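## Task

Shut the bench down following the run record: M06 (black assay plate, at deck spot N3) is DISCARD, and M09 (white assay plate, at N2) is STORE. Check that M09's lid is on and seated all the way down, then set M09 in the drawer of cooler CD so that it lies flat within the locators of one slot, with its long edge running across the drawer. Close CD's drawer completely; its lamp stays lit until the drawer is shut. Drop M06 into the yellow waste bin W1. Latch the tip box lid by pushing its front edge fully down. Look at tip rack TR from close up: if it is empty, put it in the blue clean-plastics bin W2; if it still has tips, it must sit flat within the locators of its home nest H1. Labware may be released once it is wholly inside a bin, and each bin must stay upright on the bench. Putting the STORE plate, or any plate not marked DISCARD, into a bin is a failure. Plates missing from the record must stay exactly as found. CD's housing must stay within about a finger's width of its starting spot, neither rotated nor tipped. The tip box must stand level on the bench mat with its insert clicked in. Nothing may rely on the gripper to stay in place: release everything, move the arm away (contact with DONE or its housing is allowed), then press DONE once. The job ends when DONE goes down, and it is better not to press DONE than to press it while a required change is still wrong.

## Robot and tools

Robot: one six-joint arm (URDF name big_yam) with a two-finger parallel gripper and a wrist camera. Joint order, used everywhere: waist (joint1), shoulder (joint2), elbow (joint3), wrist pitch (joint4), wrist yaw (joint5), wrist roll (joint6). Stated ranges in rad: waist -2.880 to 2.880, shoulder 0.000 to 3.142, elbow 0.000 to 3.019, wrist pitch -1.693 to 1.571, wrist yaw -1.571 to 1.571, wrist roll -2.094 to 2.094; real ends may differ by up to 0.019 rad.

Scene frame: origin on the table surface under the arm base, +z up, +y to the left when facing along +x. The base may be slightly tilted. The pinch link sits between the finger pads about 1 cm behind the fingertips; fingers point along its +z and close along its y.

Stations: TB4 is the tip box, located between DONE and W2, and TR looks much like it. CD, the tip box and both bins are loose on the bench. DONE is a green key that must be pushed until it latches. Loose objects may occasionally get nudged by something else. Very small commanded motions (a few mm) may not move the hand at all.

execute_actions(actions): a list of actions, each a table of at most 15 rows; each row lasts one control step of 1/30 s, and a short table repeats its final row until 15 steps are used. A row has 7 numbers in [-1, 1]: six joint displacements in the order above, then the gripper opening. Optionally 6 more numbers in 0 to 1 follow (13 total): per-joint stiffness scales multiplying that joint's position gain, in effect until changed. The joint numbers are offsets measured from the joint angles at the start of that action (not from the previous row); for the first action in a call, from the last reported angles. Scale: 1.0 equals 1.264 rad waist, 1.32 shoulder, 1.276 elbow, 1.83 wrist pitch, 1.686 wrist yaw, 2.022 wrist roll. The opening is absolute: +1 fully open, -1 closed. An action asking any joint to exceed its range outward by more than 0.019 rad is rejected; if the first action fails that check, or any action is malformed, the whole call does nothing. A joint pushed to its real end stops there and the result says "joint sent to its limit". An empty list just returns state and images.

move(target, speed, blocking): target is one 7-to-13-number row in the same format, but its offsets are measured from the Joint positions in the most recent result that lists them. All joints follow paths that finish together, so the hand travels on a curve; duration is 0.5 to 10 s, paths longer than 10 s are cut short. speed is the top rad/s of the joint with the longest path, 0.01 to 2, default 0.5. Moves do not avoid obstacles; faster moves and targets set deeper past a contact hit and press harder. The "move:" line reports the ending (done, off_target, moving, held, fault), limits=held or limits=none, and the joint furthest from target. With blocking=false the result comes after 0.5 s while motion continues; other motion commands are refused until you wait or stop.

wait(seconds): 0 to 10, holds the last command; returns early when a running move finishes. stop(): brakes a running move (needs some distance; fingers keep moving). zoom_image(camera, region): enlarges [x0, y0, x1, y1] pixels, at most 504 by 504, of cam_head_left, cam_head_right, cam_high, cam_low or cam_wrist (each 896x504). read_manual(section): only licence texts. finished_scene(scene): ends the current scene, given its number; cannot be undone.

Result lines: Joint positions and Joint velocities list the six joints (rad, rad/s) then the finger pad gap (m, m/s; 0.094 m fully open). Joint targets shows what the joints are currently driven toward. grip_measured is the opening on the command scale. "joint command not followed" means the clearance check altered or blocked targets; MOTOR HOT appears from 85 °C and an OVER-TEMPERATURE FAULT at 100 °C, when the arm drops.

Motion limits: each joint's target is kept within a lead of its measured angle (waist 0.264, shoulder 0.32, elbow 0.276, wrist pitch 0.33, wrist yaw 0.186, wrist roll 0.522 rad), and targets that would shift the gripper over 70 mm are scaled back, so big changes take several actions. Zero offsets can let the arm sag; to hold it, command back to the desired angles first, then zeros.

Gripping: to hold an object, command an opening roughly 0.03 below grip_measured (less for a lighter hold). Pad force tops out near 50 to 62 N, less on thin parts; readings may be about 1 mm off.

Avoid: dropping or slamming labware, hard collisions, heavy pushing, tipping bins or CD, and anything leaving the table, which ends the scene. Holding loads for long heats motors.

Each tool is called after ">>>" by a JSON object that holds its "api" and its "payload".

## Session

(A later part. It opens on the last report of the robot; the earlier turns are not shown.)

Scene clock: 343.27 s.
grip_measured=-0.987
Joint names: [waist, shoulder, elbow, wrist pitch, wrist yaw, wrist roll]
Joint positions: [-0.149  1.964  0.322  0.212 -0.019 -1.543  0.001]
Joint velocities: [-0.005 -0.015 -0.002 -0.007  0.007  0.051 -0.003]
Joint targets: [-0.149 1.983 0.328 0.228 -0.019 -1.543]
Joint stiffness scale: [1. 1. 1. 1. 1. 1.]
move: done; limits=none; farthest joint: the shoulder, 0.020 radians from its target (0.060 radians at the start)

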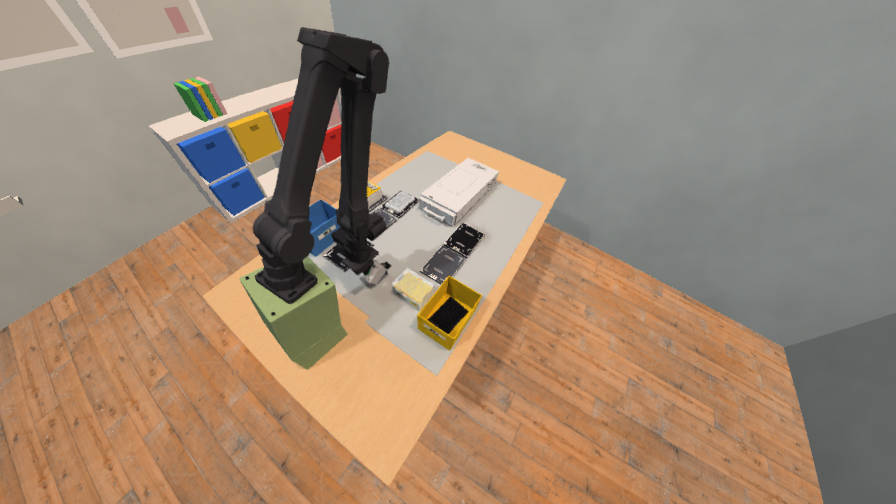

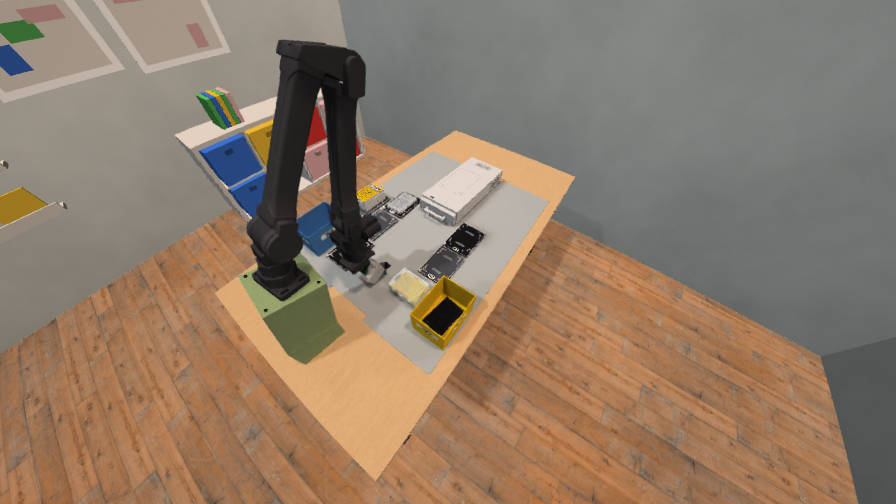

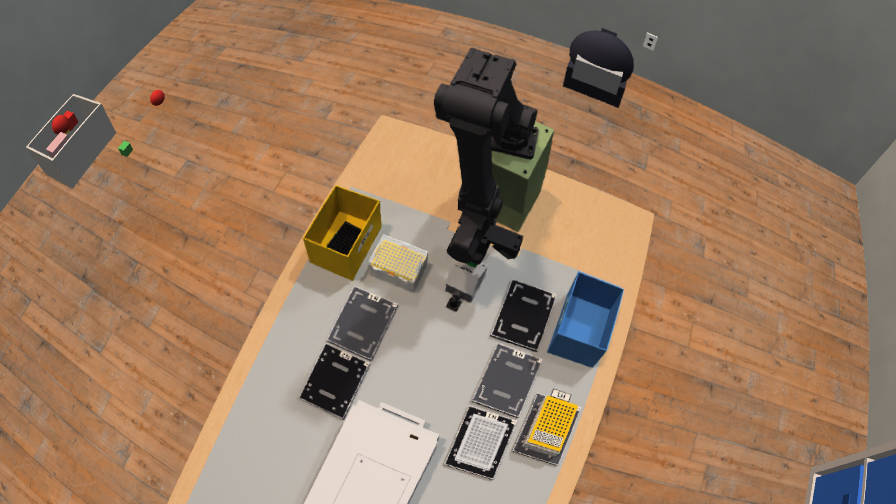

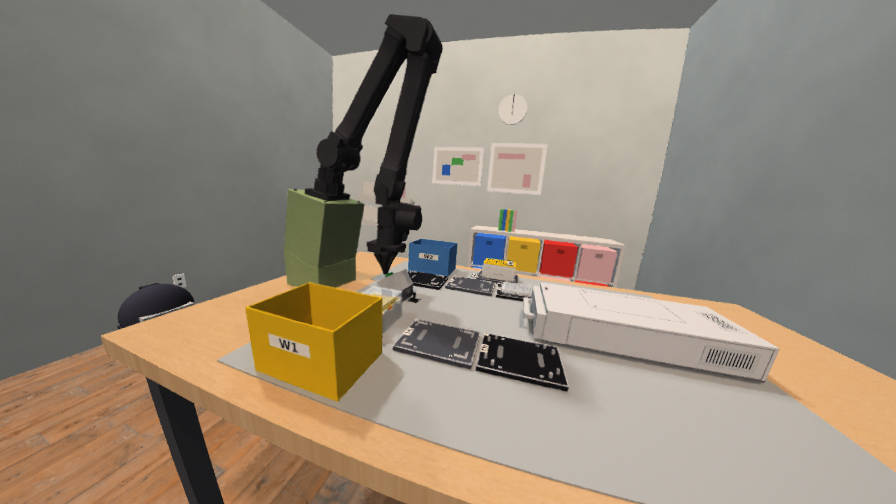

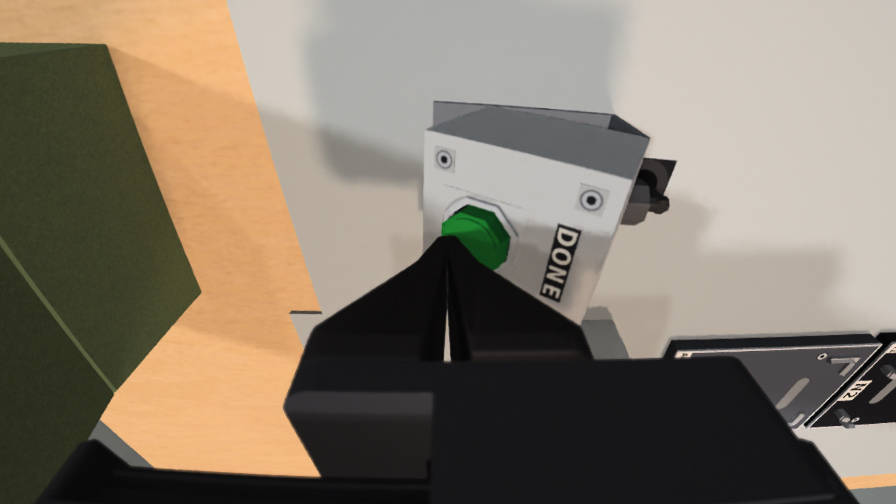

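Tip is at the key's low edge; moving it forward, then pressing.

>>> {"api": "move", "payload": {"target": [0,0.015,0.03,0.009,0,0,-1], "speed": 0.05}}

>>> {"api": "move", "payload": {"target": [0,0.05,0.04,0.04,0,0,-1], "speed": 0.05}}

>>> {"api": "zoom_image", "payload": {"camera": "cam_low", "region": [340,230,440,310]}}

Scene clock: 347.43 s.
grip_measured=-0.988
Joint names: [waist, shoulder, elbow, wrist pitch, wrist yaw, wrist roll]
Joint positions: [-0.149  1.969  0.33   0.212 -0.019 -1.543  0.001]
Joint velocities: [-0.024 -0.005  0.012 -0.012 -0.007 -0.007  0.001]
Joint targets: [-0.149 1.984 0.360 0.228 -0.019 -1.543]
Joint stiffness scale: [1. 1. 1. 1. 1. 1.]
move: off_target; limits=none; farthest joint: the elbow, 0.031 radians from its target (0.038 radians at the start)

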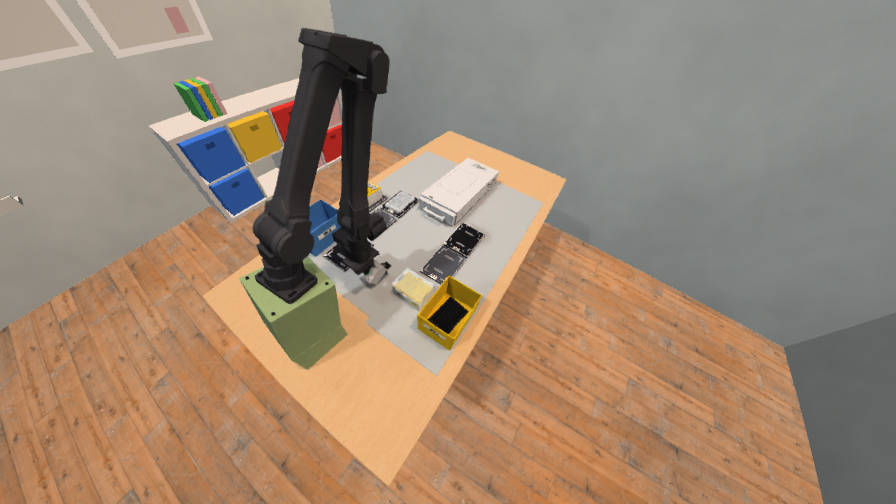

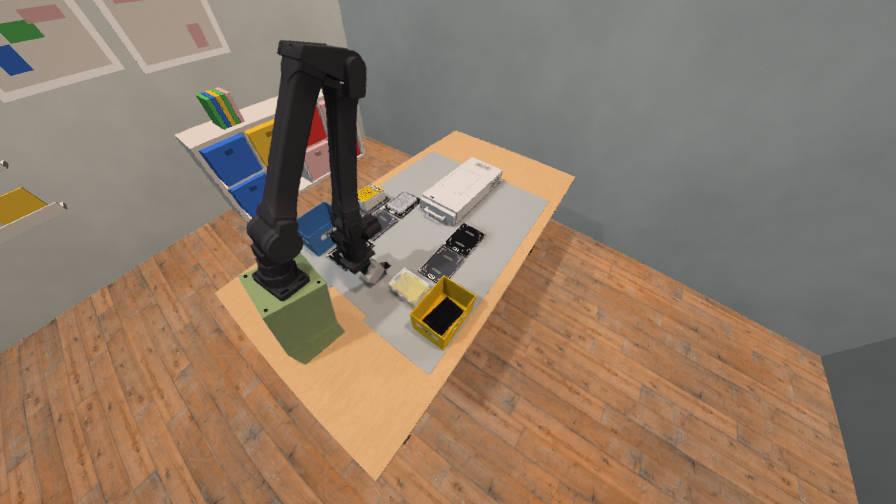

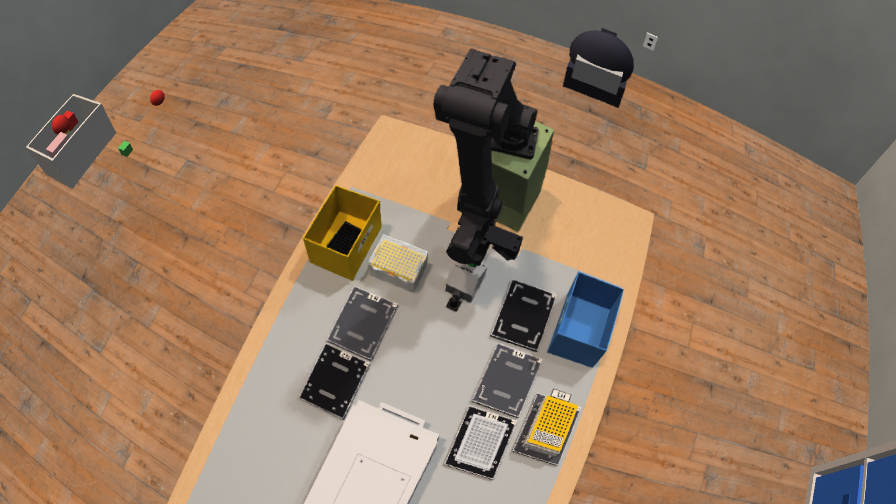

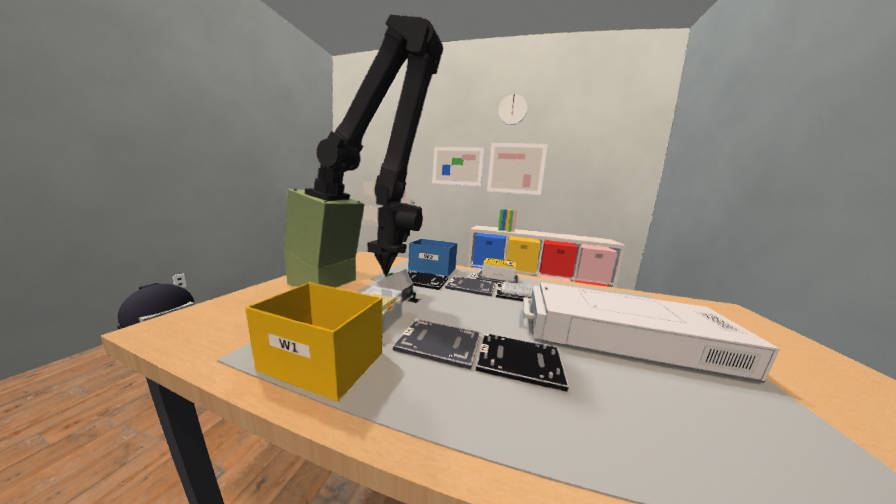

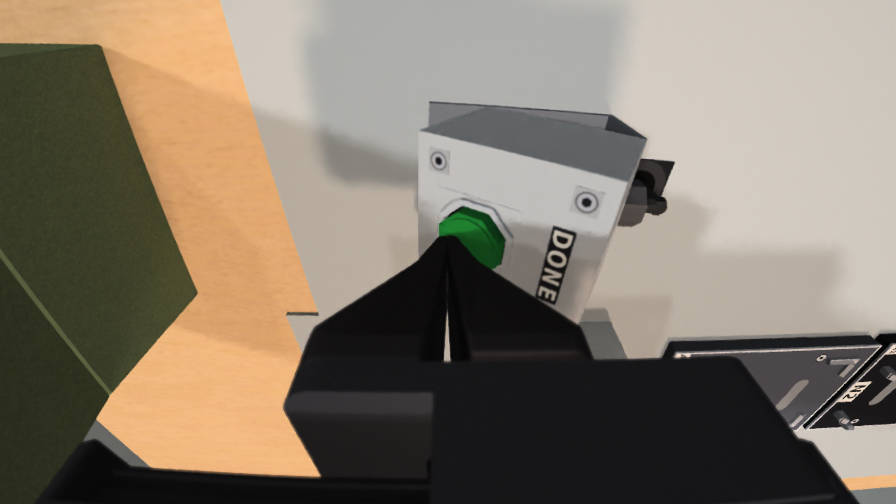

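Scene clock: 348.17 s.
grip_measured=-0.988
Joint names: [waist, shoulder, elbow, wrist pitch, wrist yaw, wrist roll]
Joint positions: [-0.149  1.979  0.333  0.216 -0.019 -1.543  0.001]
Joint velocities: [ 0.005 -0.024 -0.002 -0.007 -0.066  0.007 -0.001]
Joint stiffness scale: [1. 1. 1. 1. 1. 1.]
move: unfinished (the scene ended)
The task's run has ended: the event that ends the task has happened.

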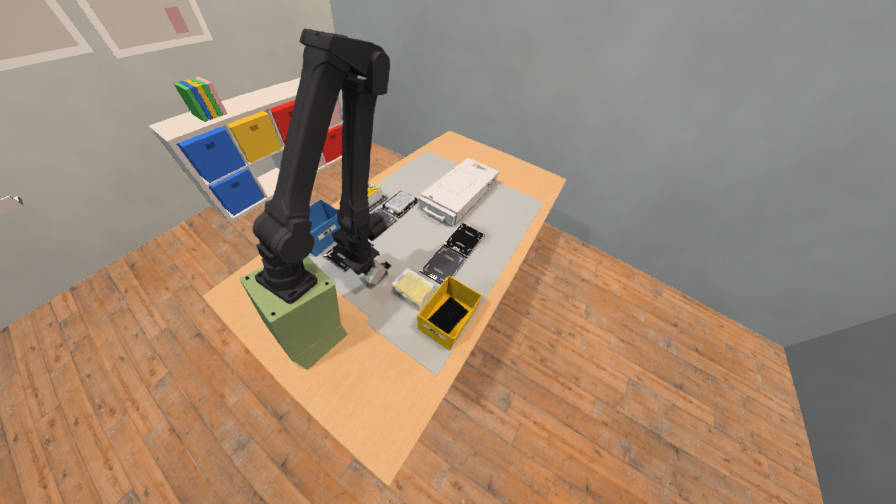

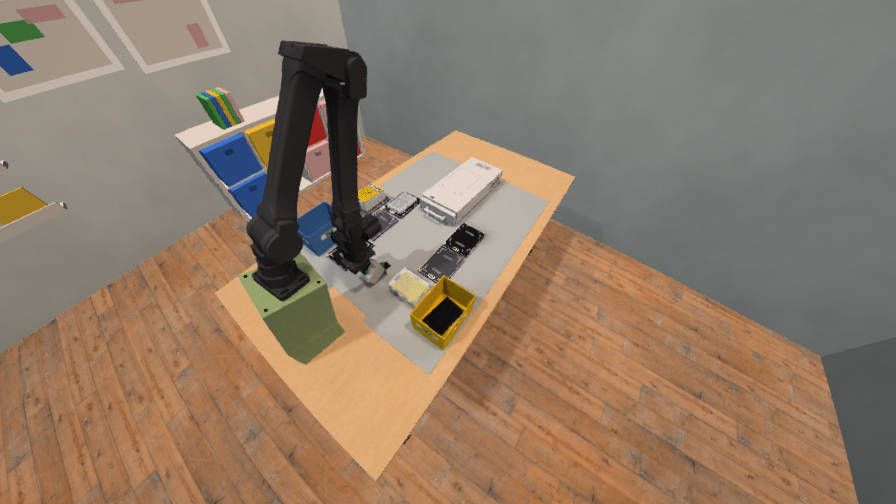

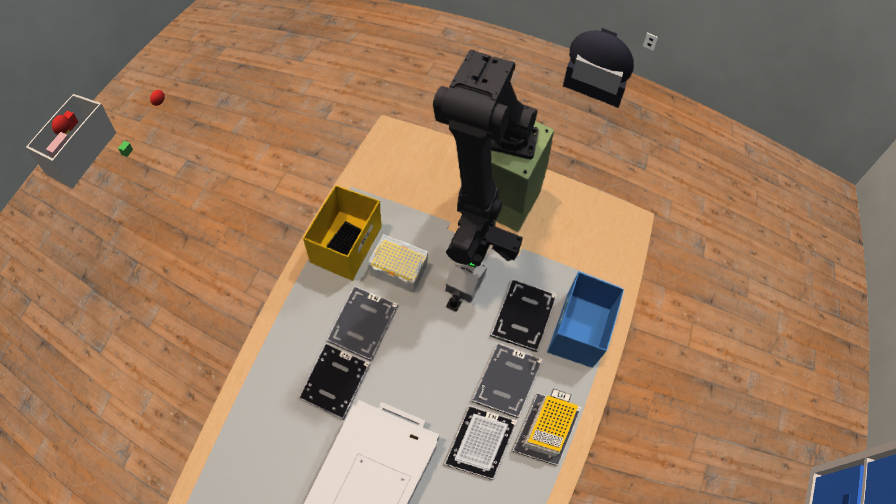

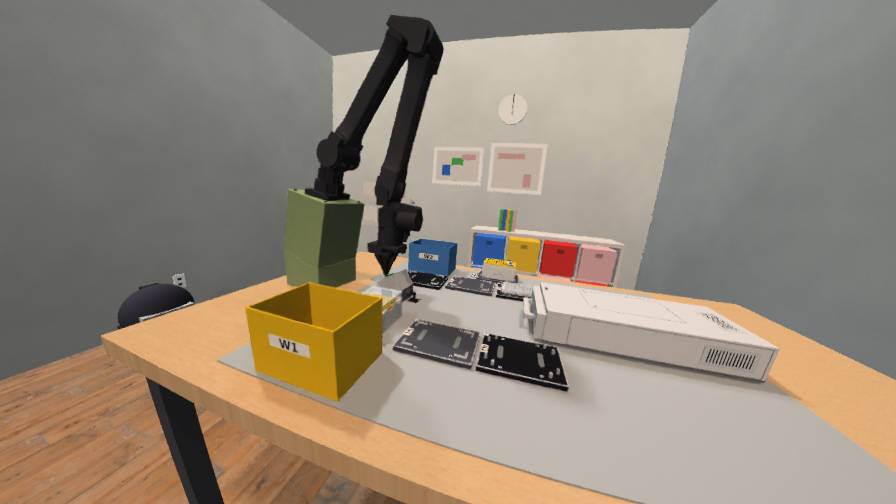

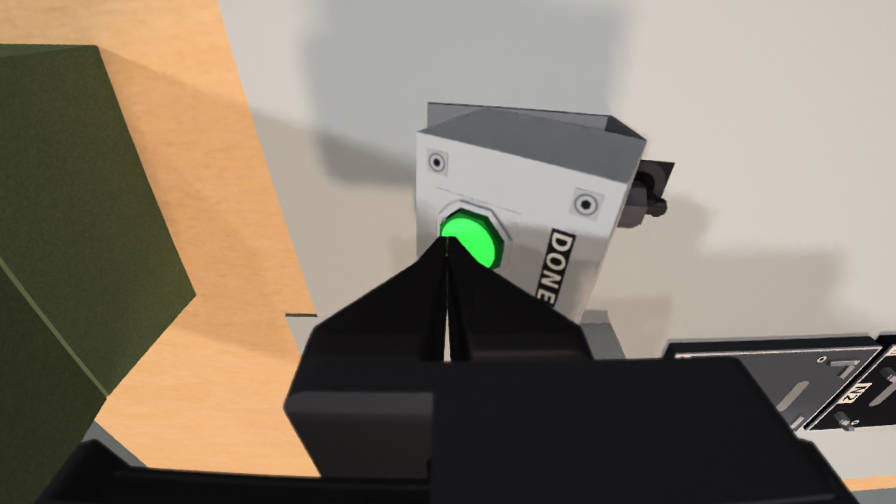

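Episode already finished.

>>> {"api": "finished_scene", "payload": {"scene": 2}}

The scene is finished: the task was done.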